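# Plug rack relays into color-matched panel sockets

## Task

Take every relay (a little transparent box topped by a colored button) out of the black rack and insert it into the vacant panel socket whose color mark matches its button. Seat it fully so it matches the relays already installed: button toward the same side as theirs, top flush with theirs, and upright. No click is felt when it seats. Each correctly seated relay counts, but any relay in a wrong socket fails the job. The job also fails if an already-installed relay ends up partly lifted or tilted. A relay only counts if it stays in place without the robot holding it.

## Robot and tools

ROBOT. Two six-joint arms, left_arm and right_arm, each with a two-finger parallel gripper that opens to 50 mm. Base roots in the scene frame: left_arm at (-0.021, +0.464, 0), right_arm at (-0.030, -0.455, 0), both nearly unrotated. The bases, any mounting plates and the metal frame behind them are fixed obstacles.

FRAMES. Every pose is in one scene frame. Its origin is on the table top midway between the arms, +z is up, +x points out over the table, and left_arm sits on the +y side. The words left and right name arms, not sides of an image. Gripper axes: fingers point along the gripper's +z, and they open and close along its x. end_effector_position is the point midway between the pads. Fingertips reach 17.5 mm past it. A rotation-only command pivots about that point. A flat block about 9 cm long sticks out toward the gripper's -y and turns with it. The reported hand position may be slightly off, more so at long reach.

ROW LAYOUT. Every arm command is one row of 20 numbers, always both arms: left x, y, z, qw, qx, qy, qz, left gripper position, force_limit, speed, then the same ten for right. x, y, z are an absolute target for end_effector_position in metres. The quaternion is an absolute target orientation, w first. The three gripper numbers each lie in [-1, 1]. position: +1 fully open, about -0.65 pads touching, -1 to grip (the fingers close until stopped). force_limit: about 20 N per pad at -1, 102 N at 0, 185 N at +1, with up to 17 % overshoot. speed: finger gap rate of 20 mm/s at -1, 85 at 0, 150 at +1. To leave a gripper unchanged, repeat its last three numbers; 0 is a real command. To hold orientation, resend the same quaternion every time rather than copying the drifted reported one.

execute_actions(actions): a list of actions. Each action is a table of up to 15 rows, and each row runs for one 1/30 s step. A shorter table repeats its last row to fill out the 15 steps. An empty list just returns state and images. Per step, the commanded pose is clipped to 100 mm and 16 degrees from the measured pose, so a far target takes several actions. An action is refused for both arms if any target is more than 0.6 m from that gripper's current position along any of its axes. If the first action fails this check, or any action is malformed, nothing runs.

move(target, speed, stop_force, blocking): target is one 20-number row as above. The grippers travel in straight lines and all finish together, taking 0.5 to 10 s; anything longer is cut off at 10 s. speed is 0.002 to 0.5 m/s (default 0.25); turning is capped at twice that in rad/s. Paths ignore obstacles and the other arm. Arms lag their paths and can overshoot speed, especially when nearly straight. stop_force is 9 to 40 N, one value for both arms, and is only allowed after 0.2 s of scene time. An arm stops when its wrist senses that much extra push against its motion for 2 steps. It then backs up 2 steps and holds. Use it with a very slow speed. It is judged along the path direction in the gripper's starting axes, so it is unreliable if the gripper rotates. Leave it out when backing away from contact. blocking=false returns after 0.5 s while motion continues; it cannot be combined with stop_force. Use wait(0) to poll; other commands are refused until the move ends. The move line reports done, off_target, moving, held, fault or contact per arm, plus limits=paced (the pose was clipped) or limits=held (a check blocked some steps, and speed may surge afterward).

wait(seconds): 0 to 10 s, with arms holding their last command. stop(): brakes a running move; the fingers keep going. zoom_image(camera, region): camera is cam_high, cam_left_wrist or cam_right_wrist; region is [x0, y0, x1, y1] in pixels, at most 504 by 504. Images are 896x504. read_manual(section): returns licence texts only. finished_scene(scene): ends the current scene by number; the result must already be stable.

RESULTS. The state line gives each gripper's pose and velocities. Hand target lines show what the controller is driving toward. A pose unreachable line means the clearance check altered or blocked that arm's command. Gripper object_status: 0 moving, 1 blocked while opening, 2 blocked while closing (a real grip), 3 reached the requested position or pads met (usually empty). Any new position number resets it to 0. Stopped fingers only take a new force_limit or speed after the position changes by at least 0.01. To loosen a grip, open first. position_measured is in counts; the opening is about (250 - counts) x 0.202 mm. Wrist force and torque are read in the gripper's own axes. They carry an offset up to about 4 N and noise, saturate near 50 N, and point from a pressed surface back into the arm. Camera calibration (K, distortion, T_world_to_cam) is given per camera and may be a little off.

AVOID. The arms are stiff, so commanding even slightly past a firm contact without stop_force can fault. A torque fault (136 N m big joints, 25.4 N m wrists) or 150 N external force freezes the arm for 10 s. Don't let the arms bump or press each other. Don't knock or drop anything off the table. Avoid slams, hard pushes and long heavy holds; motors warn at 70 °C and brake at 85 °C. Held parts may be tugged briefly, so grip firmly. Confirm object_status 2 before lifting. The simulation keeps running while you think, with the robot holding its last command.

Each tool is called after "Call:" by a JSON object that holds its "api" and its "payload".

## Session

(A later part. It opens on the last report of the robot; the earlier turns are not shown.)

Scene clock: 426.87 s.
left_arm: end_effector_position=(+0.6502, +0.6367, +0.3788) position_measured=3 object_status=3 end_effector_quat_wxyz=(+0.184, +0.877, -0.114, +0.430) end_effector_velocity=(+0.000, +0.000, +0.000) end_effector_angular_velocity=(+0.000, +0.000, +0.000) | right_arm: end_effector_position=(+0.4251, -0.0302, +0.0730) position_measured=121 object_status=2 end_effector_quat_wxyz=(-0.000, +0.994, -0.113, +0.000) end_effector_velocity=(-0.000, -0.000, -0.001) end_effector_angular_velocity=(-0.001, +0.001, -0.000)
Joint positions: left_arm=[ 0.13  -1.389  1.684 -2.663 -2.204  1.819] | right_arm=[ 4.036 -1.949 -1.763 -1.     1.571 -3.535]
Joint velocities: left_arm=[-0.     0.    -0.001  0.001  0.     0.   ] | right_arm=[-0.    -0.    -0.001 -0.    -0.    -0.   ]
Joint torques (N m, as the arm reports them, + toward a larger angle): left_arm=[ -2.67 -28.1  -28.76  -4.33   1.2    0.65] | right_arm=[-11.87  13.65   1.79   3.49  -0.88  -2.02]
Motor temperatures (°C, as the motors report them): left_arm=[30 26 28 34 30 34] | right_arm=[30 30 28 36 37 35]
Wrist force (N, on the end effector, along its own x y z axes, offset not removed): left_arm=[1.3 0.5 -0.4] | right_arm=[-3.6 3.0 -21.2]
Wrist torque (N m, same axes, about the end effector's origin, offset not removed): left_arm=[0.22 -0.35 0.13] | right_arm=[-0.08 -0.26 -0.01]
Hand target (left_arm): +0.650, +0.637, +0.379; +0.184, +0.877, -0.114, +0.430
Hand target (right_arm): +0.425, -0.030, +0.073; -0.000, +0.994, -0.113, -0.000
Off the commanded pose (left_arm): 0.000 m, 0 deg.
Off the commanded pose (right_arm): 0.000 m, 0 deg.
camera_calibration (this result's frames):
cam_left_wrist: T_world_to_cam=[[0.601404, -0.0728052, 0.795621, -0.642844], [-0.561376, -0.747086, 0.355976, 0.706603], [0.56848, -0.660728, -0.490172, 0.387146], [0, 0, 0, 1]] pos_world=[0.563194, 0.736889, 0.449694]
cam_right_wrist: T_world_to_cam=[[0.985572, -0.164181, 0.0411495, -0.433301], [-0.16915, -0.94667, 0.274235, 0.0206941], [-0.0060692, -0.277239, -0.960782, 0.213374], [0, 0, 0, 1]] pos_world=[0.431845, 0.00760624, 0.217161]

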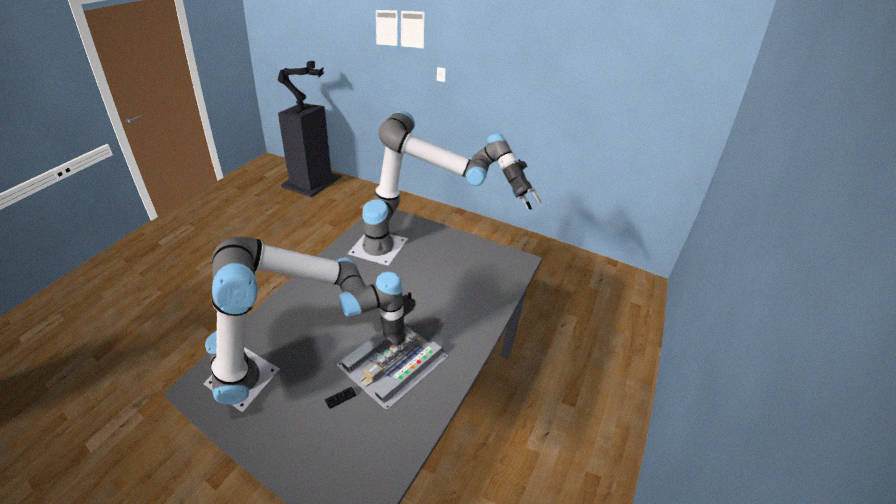

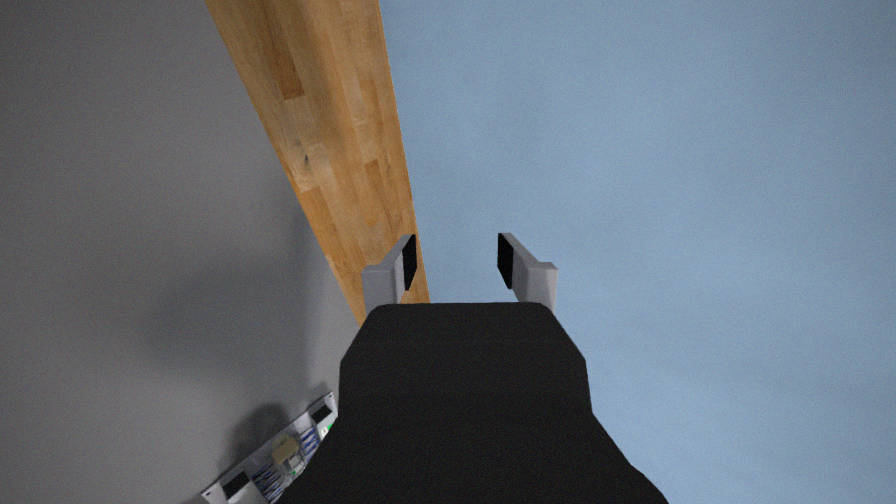

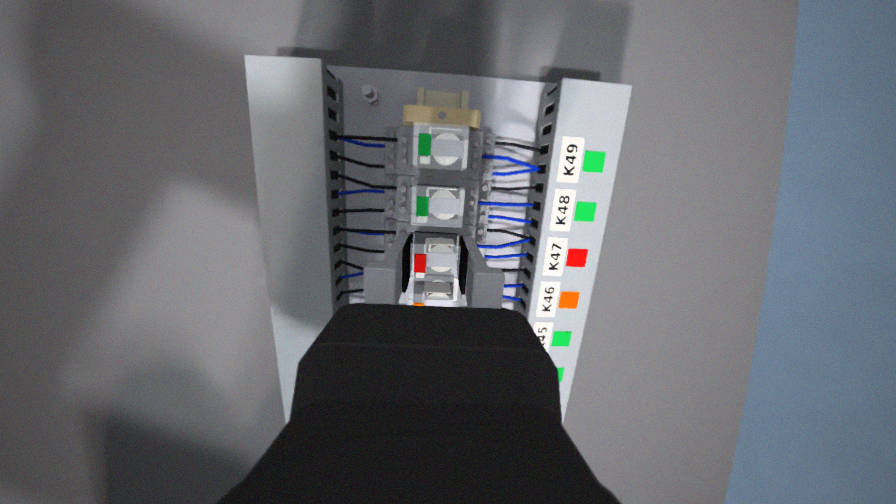

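Call:
{"api": "execute_actions", "payload": {"actions": [[[0.6502,0.6367,0.3788,0.184,0.877,-0.114,0.430,1,0,0,0.4249,-0.0304,0.0725,0,0.99357,-0.1132,0,-1,0,-0.5]],[[0.6502,0.6367,0.3788,0.184,0.877,-0.114,0.430,1,0,0,0.4249,-0.0304,0.0718,0,0.99357,-0.1132,0,-1,0,-0.5]]]}}

Scene clock: 430.13 s.
left_arm: end_effector_position=(+0.6502, +0.6367, +0.3788) position_measured=3 object_status=3 end_effector_quat_wxyz=(+0.184, +0.877, -0.114, +0.430) end_effector_velocity=(+0.000, +0.000, +0.001) end_effector_angular_velocity=(+0.001, -0.003, +0.000) | right_arm: end_effector_position=(+0.4249, -0.0304, +0.0718) position_measured=121 object_status=2 end_effector_quat_wxyz=(-0.000, +0.994, -0.113, +0.000) end_effector_velocity=(-0.000, -0.001, -0.000) end_effector_angular_velocity=(-0.001, +0.001, +0.000)
Joint positions: left_arm=[ 0.13  -1.389  1.684 -2.663 -2.204  1.819] | right_arm=[ 4.036 -1.95  -1.765 -0.997  1.571 -3.535]
Joint velocities: left_arm=[ 0.    -0.    -0.002 -0.     0.     0.   ] | right_arm=[ 0.     0.    -0.001 -0.001 -0.    -0.   ]
Joint torques (N m, as the arm reports them, + toward a larger angle): left_arm=[ -2.48 -26.33 -29.61  -4.66   1.47   0.44] | right_arm=[13.85  3.89 -4.07  1.73 -1.93  2.67]
Motor temperatures (°C, as the motors report them): left_arm=[30 26 28 34 30 34] | right_arm=[30 30 28 36 37 35]
Wrist force (N, on the end effector, along its own x y z axes, offset not removed): left_arm=[1.8 0.1 2.2] | right_arm=[-1.2 2.9 -34.8]
Wrist torque (N m, same axes, about the end effector's origin, offset not removed): left_arm=[0.15 -0.49 0.04] | right_arm=[0.07 -0.18 0.04]
Hand target (left_arm): +0.650, +0.637, +0.379; +0.184, +0.877, -0.114, +0.430
Hand target (right_arm): +0.425, -0.030, +0.072; +0.000, +0.994, -0.113, +0.000
Off the commanded pose (left_arm): 0.000 m, 0 deg.
Off the commanded pose (right_arm): 0.000 m, 0 deg.
camera_calibration (this result's frames):
cam_left_wrist: T_world_to_cam=[[0.601404, -0.0728052, 0.795621, -0.642844], [-0.561376, -0.747086, 0.355977, 0.706603], [0.56848, -0.660728, -0.490172, 0.387146], [0, 0, 0, 1]] pos_world=[0.563194, 0.736889, 0.449694]
cam_right_wrist: T_world_to_cam=[[0.985567, -0.164206, 0.0411484, -0.433084], [-0.169173, -0.946608, 0.274432, 0.0208208], [-0.00611193, -0.277433, -0.960726, 0.212199], [0, 0, 0, 1]] pos_world=[0.431653, 0.00746503, 0.215971]

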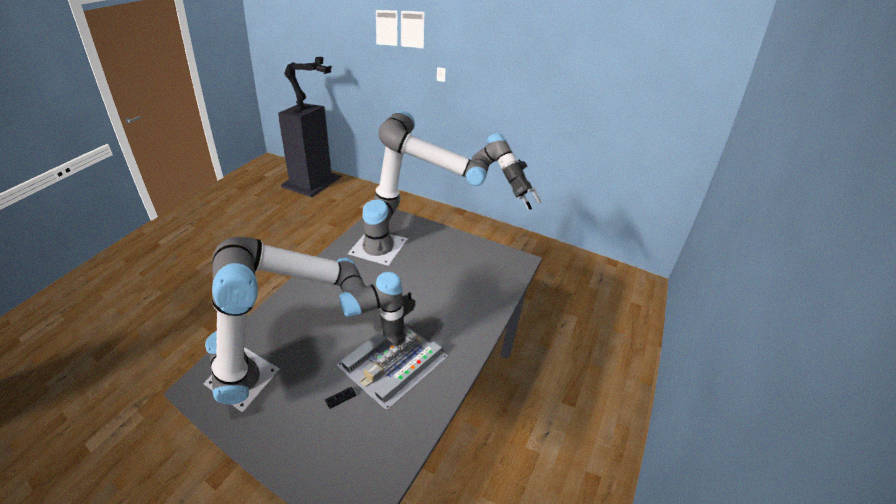

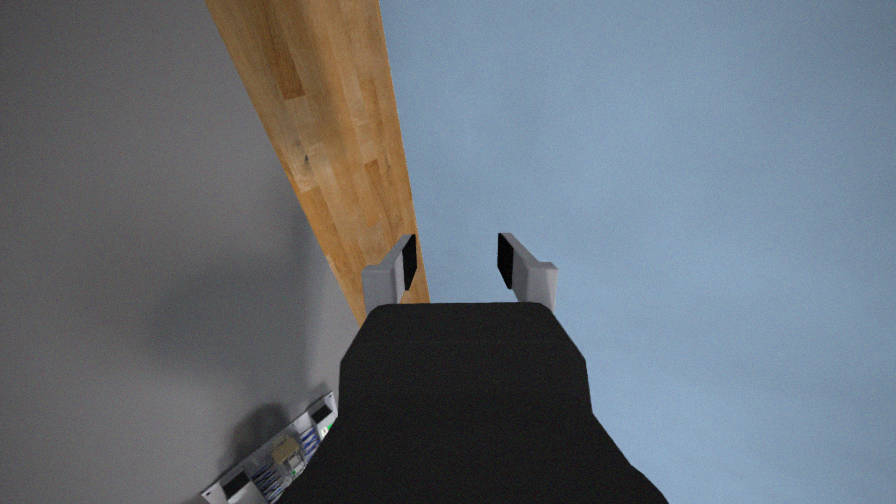

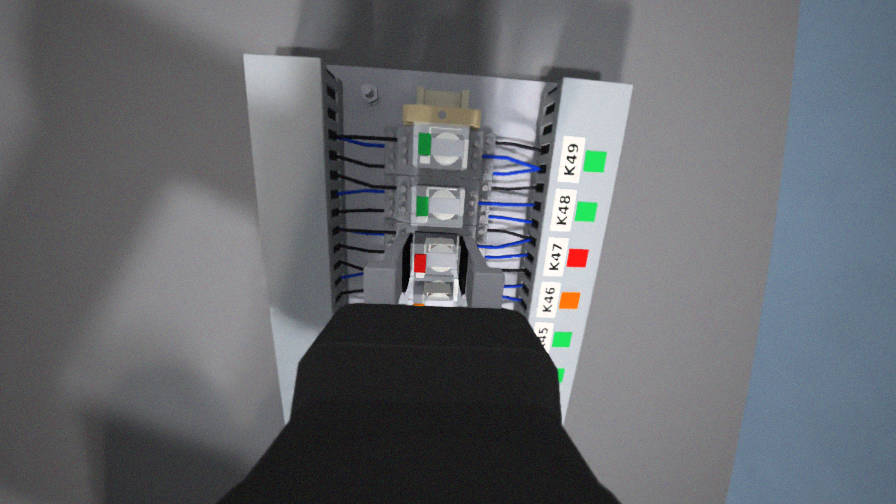

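Call:
{"api": "execute_actions", "payload": {"actions": [[[0.6502,0.6367,0.3788,0.184,0.877,-0.114,0.430,1,0,0,0.4248,-0.0305,0.0708,0,0.99357,-0.1132,0,-1,0,-0.5]],[[0.6502,0.6367,0.3788,0.184,0.877,-0.114,0.430,1,0,0,0.4248,-0.0305,0.0698,0,0.99357,-0.1132,0,-1,0,-0.5]],[[0.6502,0.6367,0.3788,0.184,0.877,-0.114,0.430,1,0,0,0.4248,-0.0305,0.0689,0,0.99357,-0.1132,0,-1,0,-0.5]],[[0.6502,0.6367,0.3788,0.184,0.877,-0.114,0.430,1,0,0,0.4248,-0.0305,0.0684,0,0.99357,-0.1132,0,-1,0,-0.5]]]}}

Scene clock: 433.97 s.
left_arm: end_effector_position=(+0.6502, +0.6367, +0.3788) position_measured=3 object_status=3 end_effector_quat_wxyz=(+0.184, +0.877, -0.114, +0.430) end_effector_velocity=(+0.000, -0.000, +0.001) end_effector_angular_velocity=(-0.000, -0.001, -0.000) | right_arm: end_effector_position=(+0.4248, -0.0305, +0.0684) position_measured=121 object_status=2 end_effector_quat_wxyz=(-0.000, +0.994, -0.113, +0.000) end_effector_velocity=(-0.000, -0.000, -0.000) end_effector_angular_velocity=(-0.000, +0.001, +0.000)
Joint positions: left_arm=[ 0.13  -1.389  1.684 -2.663 -2.204  1.819] | right_arm=[ 4.037 -1.954 -1.769 -0.989  1.571 -3.535]
Joint velocities: left_arm=[-0.     0.    -0.002  0.001 -0.001 -0.   ] | right_arm=[ 0.    -0.    -0.    -0.001  0.     0.   ]
Joint torques (N m, as the arm reports them, + toward a larger angle): left_arm=[ -2.47 -27.64 -29.45  -4.43   1.58   0.54] | right_arm=[13.9   6.15 -5.44  1.21  1.34  2.35]
Motor temperatures (°C, as the motors report them): left_arm=[30 26 28 34 30 34] | right_arm=[30 30 28 36 37 35]
Wrist force (N, on the end effector, along its own x y z axes, offset not removed): left_arm=[1.8 0.3 0.9] | right_arm=[1.1 2.0 -32.8]
Wrist torque (N m, same axes, about the end effector's origin, offset not removed): left_arm=[0.17 -0.47 0.11] | right_arm=[0.22 -0.02 0.07]
Hand target (left_arm): +0.650, +0.637, +0.379; +0.184, +0.877, -0.114, +0.430
Hand target (right_arm): +0.425, -0.031, +0.068; +0.000, +0.994, -0.113, -0.000
Off the commanded pose (left_arm): 0.000 m, 0 deg.
Off the commanded pose (right_arm): 0.000 m, 0 deg.
camera_calibration (this result's frames):
cam_left_wrist: T_world_to_cam=[[0.601404, -0.0728052, 0.795621, -0.642844], [-0.561376, -0.747086, 0.355976, 0.706603], [0.56848, -0.660728, -0.490172, 0.387146], [0, 0, 0, 1]] pos_world=[0.563194, 0.736889, 0.449694]
cam_right_wrist: T_world_to_cam=[[0.985572, -0.164181, 0.0411476, -0.432851], [-0.169148, -0.946617, 0.274418, 0.0216461], [-0.00610308, -0.277418, -0.96073, 0.208909], [0, 0, 0, 1]] pos_world=[0.431542, 0.00737987, 0.212576]

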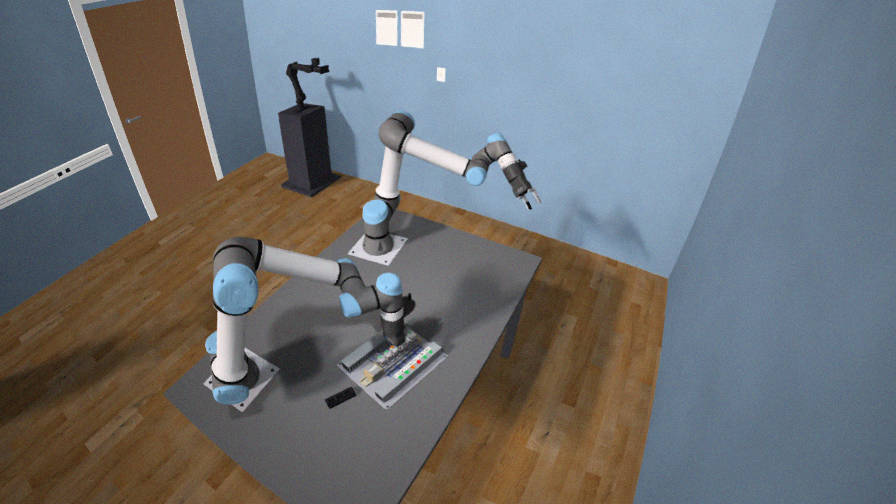

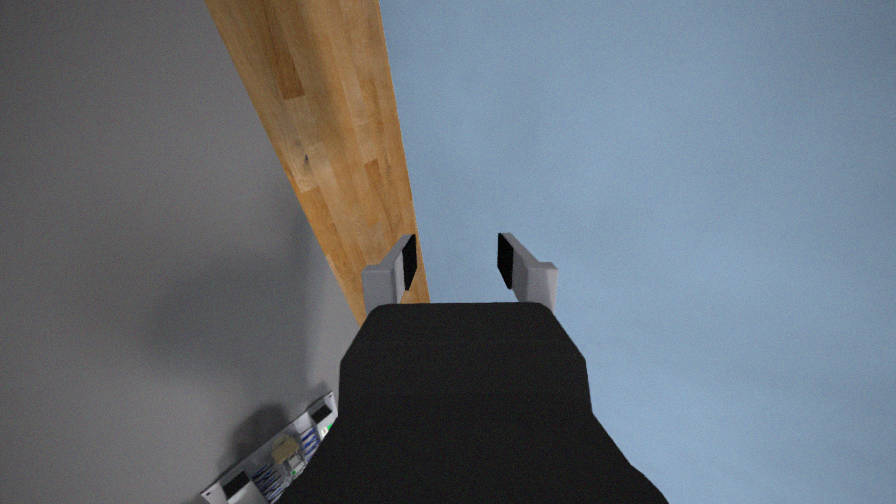

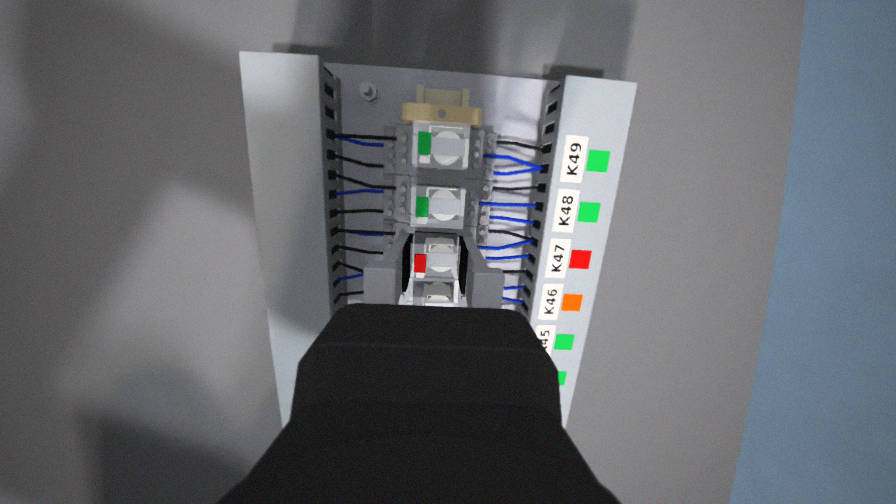

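Call:
{"api": "execute_actions", "payload": {"actions": [[[0.6502,0.6367,0.3788,0.184,0.877,-0.114,0.430,1,0,0,0.4248,-0.0305,0.0680,0,0.99357,-0.1132,0,-1,0,-0.5]]]}}

Scene clock: 436.33 s.
left_arm: end_effector_position=(+0.6502, +0.6367, +0.3788) position_measured=3 object_status=3 end_effector_quat_wxyz=(+0.184, +0.877, -0.114, +0.430) end_effector_velocity=(+0.000, +0.000, -0.000) end_effector_angular_velocity=(+0.001, +0.000, +0.001) | right_arm: end_effector_position=(+0.4248, -0.0305, +0.0681) position_measured=121 object_status=2 end_effector_quat_wxyz=(-0.000, +0.994, -0.113, +0.000) end_effector_velocity=(+0.000, -0.000, -0.001) end_effector_angular_velocity=(-0.000, +0.000, -0.000)
Joint positions: left_arm=[ 0.13  -1.389  1.684 -2.663 -2.204  1.819] | right_arm=[ 4.037 -1.955 -1.77  -0.988  1.571 -3.535]
Joint velocities: left_arm=[ 0.     0.    -0.     0.     0.001  0.   ] | right_arm=[-0.    -0.001 -0.     0.001  0.    -0.   ]
Joint torques (N m, as the arm reports them, + toward a larger angle): left_arm=[ -1.85 -27.28 -30.24  -4.74   1.4    0.66] | right_arm=[ 14.36  -7.97 -11.37   1.     0.38   2.6 ]
Motor temperatures (°C, as the motors report them): left_arm=[30 26 28 34 30 34] | right_arm=[30 30 28 36 37 35]
Wrist force (N, on the end effector, along its own x y z axes, offset not removed): left_arm=[3.3 -0.6 1.3] | right_arm=[-3.4 11.4 -50.0]
Wrist torque (N m, same axes, about the end effector's origin, offset not removed): left_arm=[0.04 -0.73 -0.04] | right_arm=[0.28 -0.17 0.03]
Hand target (left_arm): +0.650, +0.637, +0.379; +0.184, +0.877, -0.114, +0.430
Hand target (right_arm): +0.425, -0.031, +0.068; +0.000, +0.994, -0.113, -0.000
Off the commanded pose (left_arm): 0.000 m, 0 deg.
Off the commanded pose (right_arm): 0.000 m, 0 deg.
camera_calibration (this result's frames):
cam_left_wrist: T_world_to_cam=[[0.601404, -0.0728053, 0.795621, -0.642844], [-0.561376, -0.747086, 0.355976, 0.706603], [0.56848, -0.660728, -0.490172, 0.387146], [0, 0, 0, 1]] pos_world=[0.563194, 0.736889, 0.449694]
cam_right_wrist: T_world_to_cam=[[0.98557, -0.164186, 0.0411604, -0.432837], [-0.169158, -0.946648, 0.274303, 0.0217739], [-0.00607232, -0.277308, -0.960762, 0.20858], [0, 0, 0, 1]] pos_world=[0.431542, 0.00738738, 0.212239]

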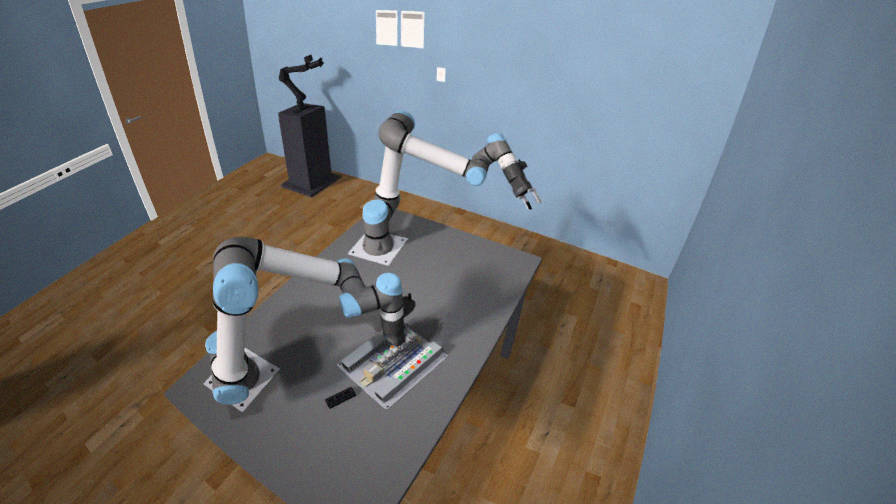

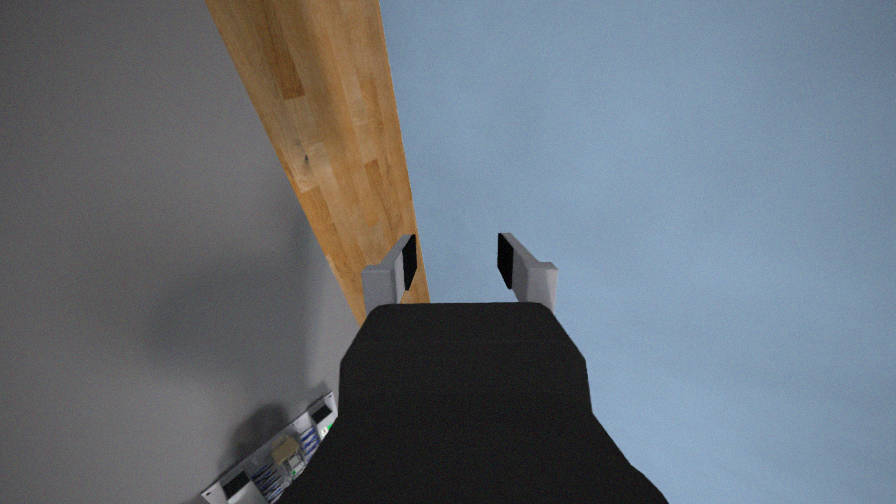

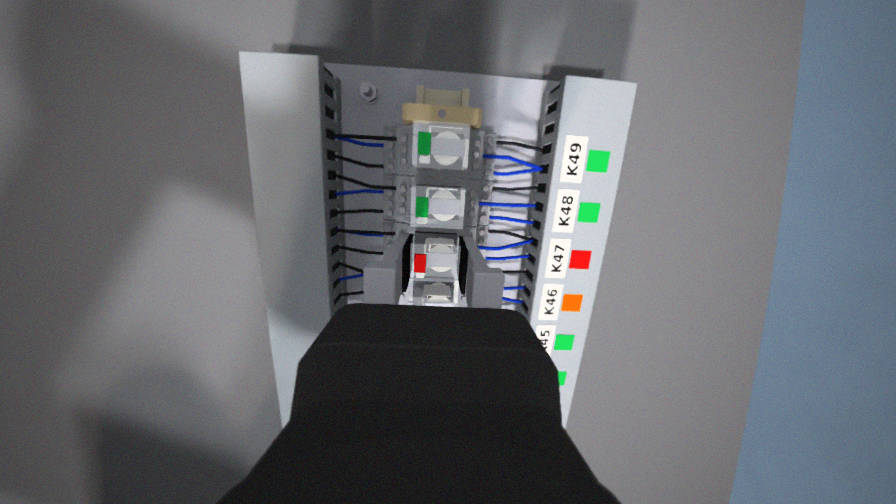

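Bottomed. Release and lift.

Call:
{"api": "execute_actions", "payload": {"actions": [[[0.6502,0.6367,0.3788,0.184,0.877,-0.114,0.430,1,0,0,0.4248,-0.0305,0.0686,0,0.99357,-0.1132,0,0.4,0,0]],[[0.6502,0.6367,0.3788,0.184,0.877,-0.114,0.430,1,0,0,0.4248,-0.0305,0.0689,0,0.99357,-0.1132,0,0.4,0,0]]]}}

Call:
{"api": "move", "payload": {"target": [0.6502,0.6367,0.3788,0.184,0.877,-0.114,0.430,1,0,0,0.4248,-0.0305,0.13,0,0.99357,-0.1132,0,0.4,0,0], "speed": 0.08}}

Call:
{"api": "move", "payload": {"target": [0.6502,0.6367,0.3788,0.184,0.877,-0.114,0.430,1,0,0,0.405,-0.12,0.17,0,0.99357,-0.1132,0,0.4,0,0], "speed": 0.2}}

Call:
{"api": "zoom_image", "payload": {"camera": "cam_right_wrist", "region": [340,30,580,300]}}

Call:
{"api": "zoom_image", "payload": {"camera": "cam_high", "region": [320,300,470,420]}}

Scene clock: 442.97 s.
left_arm: end_effector_position=(+0.6502, +0.6367, +0.3788) position_measured=3 object_status=3 end_effector_quat_wxyz=(+0.184, +0.877, -0.114, +0.430) end_effector_velocity=(+0.000, +0.001, +0.002) end_effector_angular_velocity=(+0.000, -0.002, +0.001) | right_arm: end_effector_position=(+0.4248, -0.0305, +0.0689) position_measured=92 object_status=3 end_effector_quat_wxyz=(+0.000, +0.994, -0.113, +0.000) end_effector_velocity=(-0.000, -0.000, +0.000) end_effector_angular_velocity=(-0.000, +0.000, -0.000)
Joint positions: left_arm=[ 0.13  -1.389  1.684 -2.663 -2.204  1.819] | right_arm=[ 4.037 -1.954 -1.769 -0.99   1.571 -3.535]
Joint velocities: left_arm=[ 0.002 -0.    -0.003  0.001 -0.    -0.   ] | right_arm=[ 0.     0.    -0.    -0.001  0.     0.   ]
Joint torques (N m, as the arm reports them, + toward a larger angle): left_arm=[ -1.54 -27.66 -29.94  -4.42   1.33   0.4 ] | right_arm=[ 9.35 52.92 34.44  1.67  1.41  2.4 ]
Motor temperatures (°C, as the motors report them): left_arm=[30 26 28 34 30 34] | right_arm=[30 30 28 36 37 35]
Wrist force (N, on the end effector, along its own x y z axes, offset not removed): left_arm=[3.0 -0.9 -0.4] | right_arm=[1.5 0.6 -0.3]
Wrist torque (N m, same axes, about the end effector's origin, offset not removed): left_arm=[-0.08 -0.62 0.06] | right_arm=[0.19 -0.30 0.01]
Hand target (left_arm): +0.650, +0.637, +0.379; +0.184, +0.877, -0.114, +0.430
Hand target (right_arm): +0.425, -0.030, +0.069; -0.000, +0.994, -0.113, -0.000
Off the commanded pose (left_arm): 0.000 m, 0 deg.
Off the commanded pose (right_arm): 0.000 m, 0 deg.
camera_calibration (this result's frames):
cam_left_wrist: T_world_to_cam=[[0.601404, -0.0728053, 0.795621, -0.642844], [-0.561376, -0.747086, 0.355976, 0.706603], [0.56848, -0.660728, -0.490172, 0.387146], [0, 0, 0, 1]] pos_world=[0.563194, 0.736889, 0.449694]
cam_right_wrist: T_world_to_cam=[[0.985574, -0.164165, 0.0411473, -0.432866], [-0.169133, -0.94661, 0.274451, 0.0215091], [-0.00610468, -0.277451, -0.96072, 0.209358], [0, 0, 0, 1]] pos_world=[0.431538, 0.007386, 0.213043]

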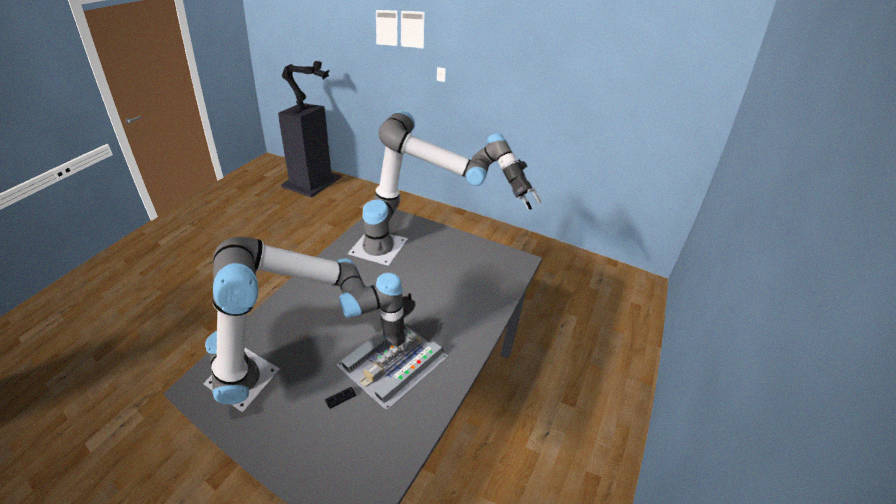

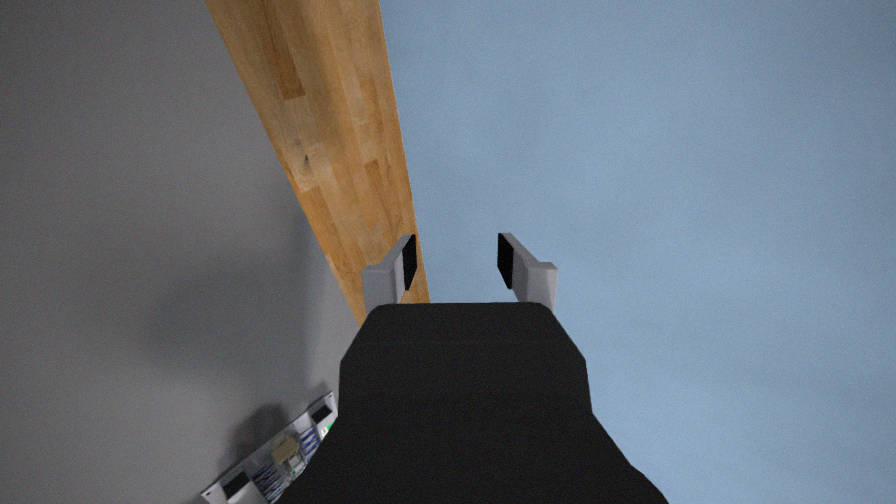

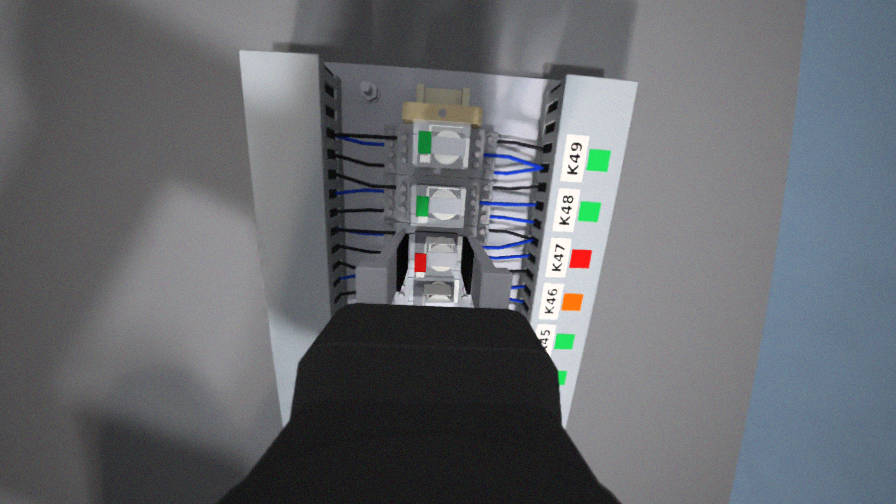

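Scene clock: 444.17 s.
left_arm: end_effector_position=(+0.6502, +0.6367, +0.3788) position_measured=3 object_status=3 end_effector_quat_wxyz=(+0.184, +0.877, -0.114, +0.430) end_effector_velocity=(+0.000, +0.000, +0.000) end_effector_angular_velocity=(+0.000, -0.001, +0.000) | right_arm: end_effector_position=(+0.4249, -0.0304, +0.1297) position_measured=92 object_status=3 end_effector_quat_wxyz=(-0.000, +0.994, -0.113, +0.000) end_effector_velocity=(-0.000, -0.000, +0.002) end_effector_angular_velocity=(-0.002, +0.001, -0.000)
Joint positions: left_arm=[ 0.13  -1.389  1.684 -2.663 -2.204  1.819] | right_arm=[ 4.037 -1.884 -1.691 -1.138  1.571 -3.535]
Joint velocities: left_arm=[ 0.  0. -0. -0. -0.  0.] | right_arm=[-0.     0.002  0.004 -0.008  0.    -0.   ]
Joint torques (N m, as the arm reports them, + toward a larger angle): left_arm=[ -2.53 -27.61 -30.8   -4.56   1.15   0.63] | right_arm=[ 2.1  50.53 34.69  1.65  1.21  0.83]
Motor temperatures (°C, as the motors report them): left_arm=[30 26 28 34 30 34] | right_arm=[30 30 28 36 37 35]
Wrist force (N, on the end effector, along its own x y z axes, offset not removed): left_arm=[3.8 -0.9 -0.5] | right_arm=[0.4 -0.1 0.9]
Wrist torque (N m, same axes, about the end effector's origin, offset not removed): left_arm=[-0.10 -0.86 0.07] | right_arm=[0.10 0.02 0.09]
Hand target (left_arm): +0.650, +0.637, +0.379; +0.184, +0.877, -0.114, +0.430
Hand target (right_arm): +0.425, -0.030, +0.130; -0.000, +0.994, -0.113, +0.000
Off the commanded pose (left_arm): 0.000 m, 0 deg.
Off the commanded pose (right_arm): 0.000 m, 0 deg.
move: done
camera_calibration (this result's frames):
cam_left_wrist: T_world_to_cam=[[0.601404, -0.0728051, 0.795621, -0.642844], [-0.561376, -0.747086, 0.355976, 0.706603], [0.56848, -0.660728, -0.490172, 0.387146], [0, 0, 0, 1]] pos_world=[0.563194, 0.736889, 0.449694]
cam_right_wrist: T_world_to_cam=[[0.985574, -0.164167, 0.0411586, -0.435432], [-0.169138, -0.946621, 0.27441, 0.00495778], [-0.00608729, -0.277412, -0.960732, 0.267803], [0, 0, 0, 1]] pos_world=[0.431619, 0.00750153, 0.273848]

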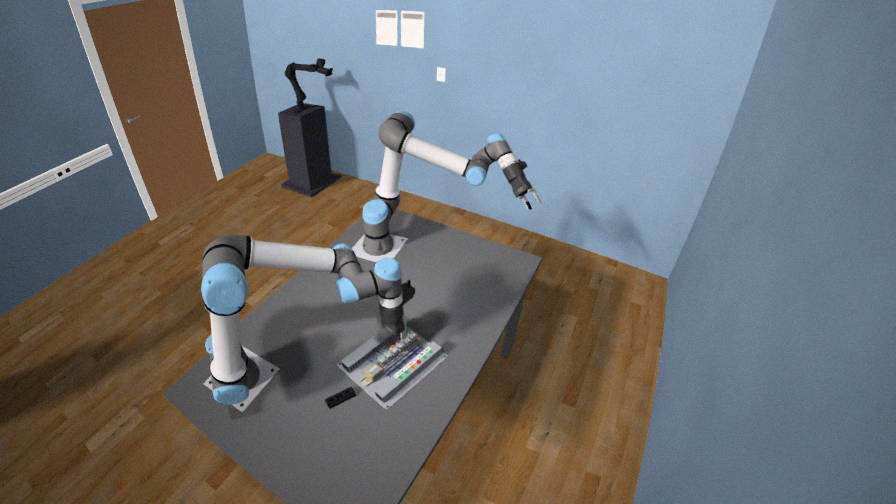

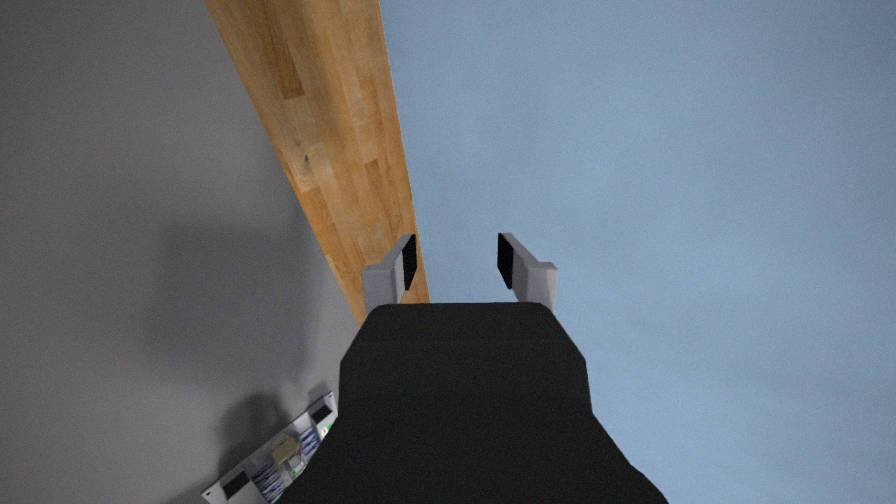

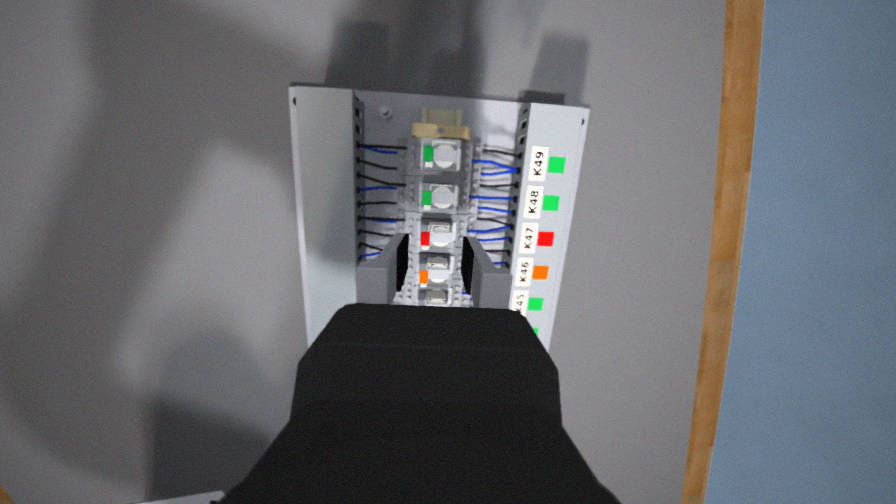

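Scene clock: 445.27 s.
left_arm: end_effector_position=(+0.6502, +0.6367, +0.3788) position_measured=3 object_status=3 end_effector_quat_wxyz=(+0.184, +0.877, -0.114, +0.430) end_effector_velocity=(+0.000, +0.001, +0.001) end_effector_angular_velocity=(+0.000, -0.000, +0.001) | right_arm: end_effector_position=(+0.4050, -0.1197, +0.1700) position_measured=92 object_status=3 end_effector_quat_wxyz=(-0.000, +0.994, -0.113, -0.000) end_effector_velocity=(-0.001, -0.002, +0.001) end_effector_angular_velocity=(-0.000, +0.001, +0.000)
Joint positions: left_arm=[ 0.13  -1.389  1.684 -2.663 -2.204  1.819] | right_arm=[ 3.966 -1.683 -1.829 -1.2    1.571 -3.605]
Joint velocities: left_arm=[ 0.001 -0.    -0.001  0.001  0.    -0.   ] | right_arm=[-0.002  0.004 -0.002 -0.002  0.    -0.002]
Joint torques (N m, as the arm reports them, + toward a larger angle): left_arm=[ -2.33 -26.32 -31.7   -4.62   1.21   0.5 ] | right_arm=[-11.78  41.7   12.2    1.74   1.44  -2.28]
Motor temperatures (°C, as the motors report them): left_arm=[30 26 28 34 30 34] | right_arm=[30 30 28 36 37 35]
Wrist force (N, on the end effector, along its own x y z axes, offset not removed): left_arm=[3.3 -0.4 0.5] | right_arm=[0.8 0.8 0.1]
Wrist torque (N m, same axes, about the end effector's origin, offset not removed): left_arm=[0.00 -0.67 0.05] | right_arm=[0.20 -0.14 0.02]
Hand target (left_arm): +0.650, +0.637, +0.379; +0.184, +0.877, -0.114, +0.430
Hand target (right_arm): +0.405, -0.120, +0.170; -0.000, +0.994, -0.113, -0.000
Off the commanded pose (left_arm): 0.000 m, 0 deg.
Off the commanded pose (right_arm): 0.000 m, 0 deg.
move: done
camera_calibration (this result's frames):
cam_left_wrist: T_world_to_cam=[[0.601404, -0.0728052, 0.795621, -0.642844], [-0.561376, -0.747086, 0.355976, 0.706603], [0.56848, -0.660728, -0.490172, 0.387146], [0, 0, 0, 1]] pos_world=[0.563194, 0.736889, 0.449694]
cam_right_wrist: T_world_to_cam=[[0.985576, -0.164187, 0.0410218, -0.432166], [-0.16912, -0.946647, 0.274331, -0.0939729], [-0.00620839, -0.277312, -0.96076, 0.281684], [0, 0, 0, 1]] pos_world=[0.411789, -0.0818009, 0.314139]

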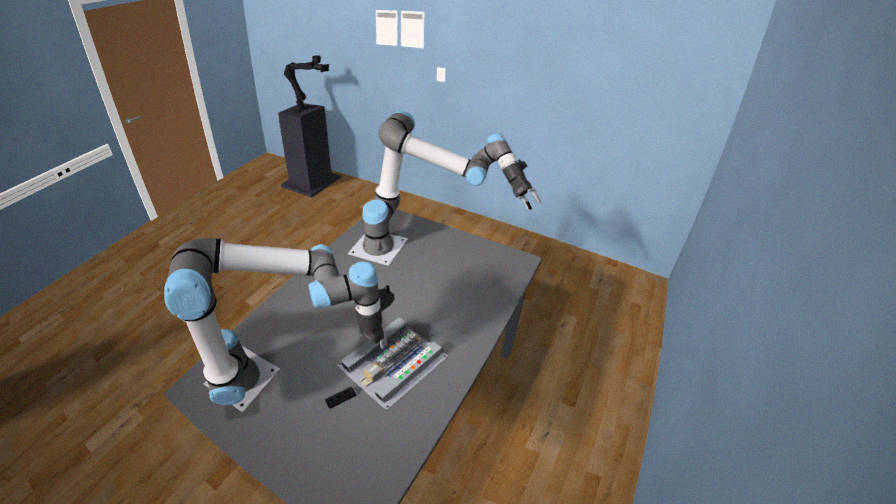

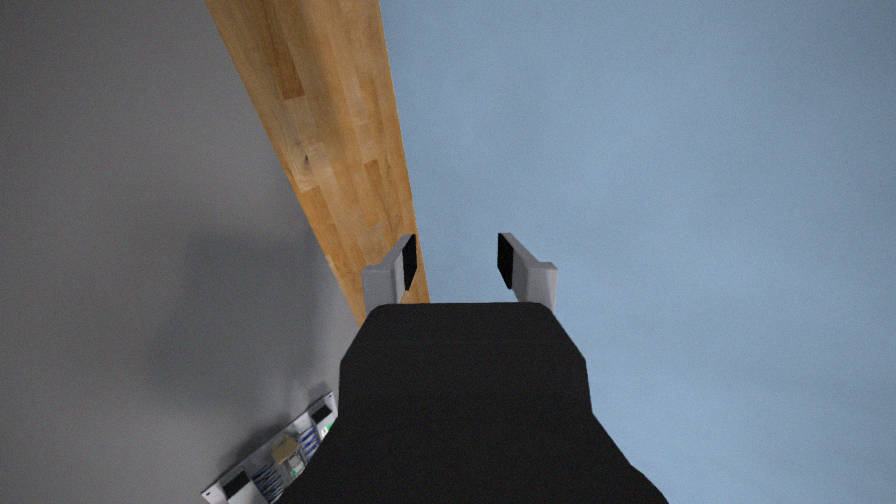

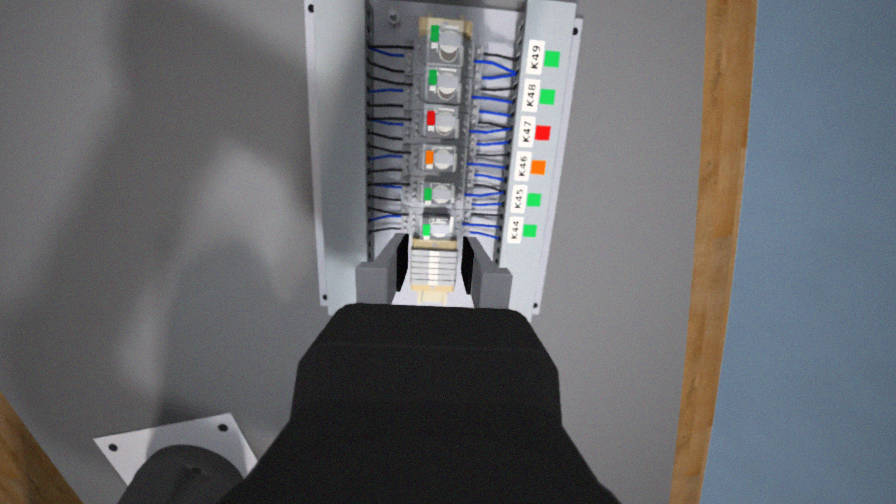

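Region (340, 30, 580, 300) of cam_right_wrist's 896x504 image, scaled by 1.867, with more detail than that image has.

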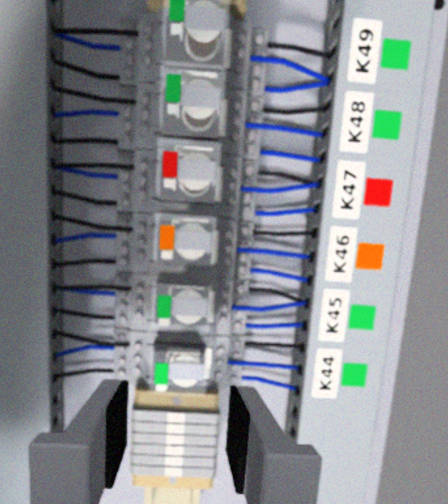

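Region (320, 300, 470, 420) of cam_high's 896x504 image, scaled by 3.360, with more detail than that image has; it fills the top 403 rows of this view, and the rest is white.

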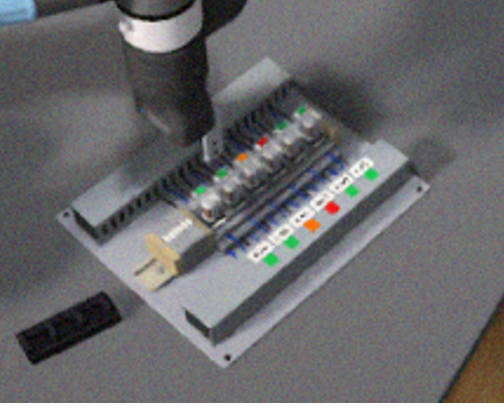

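Call:
{"api": "finished_scene", "payload": {"scene": 1}}

The scene is finished: the task was done.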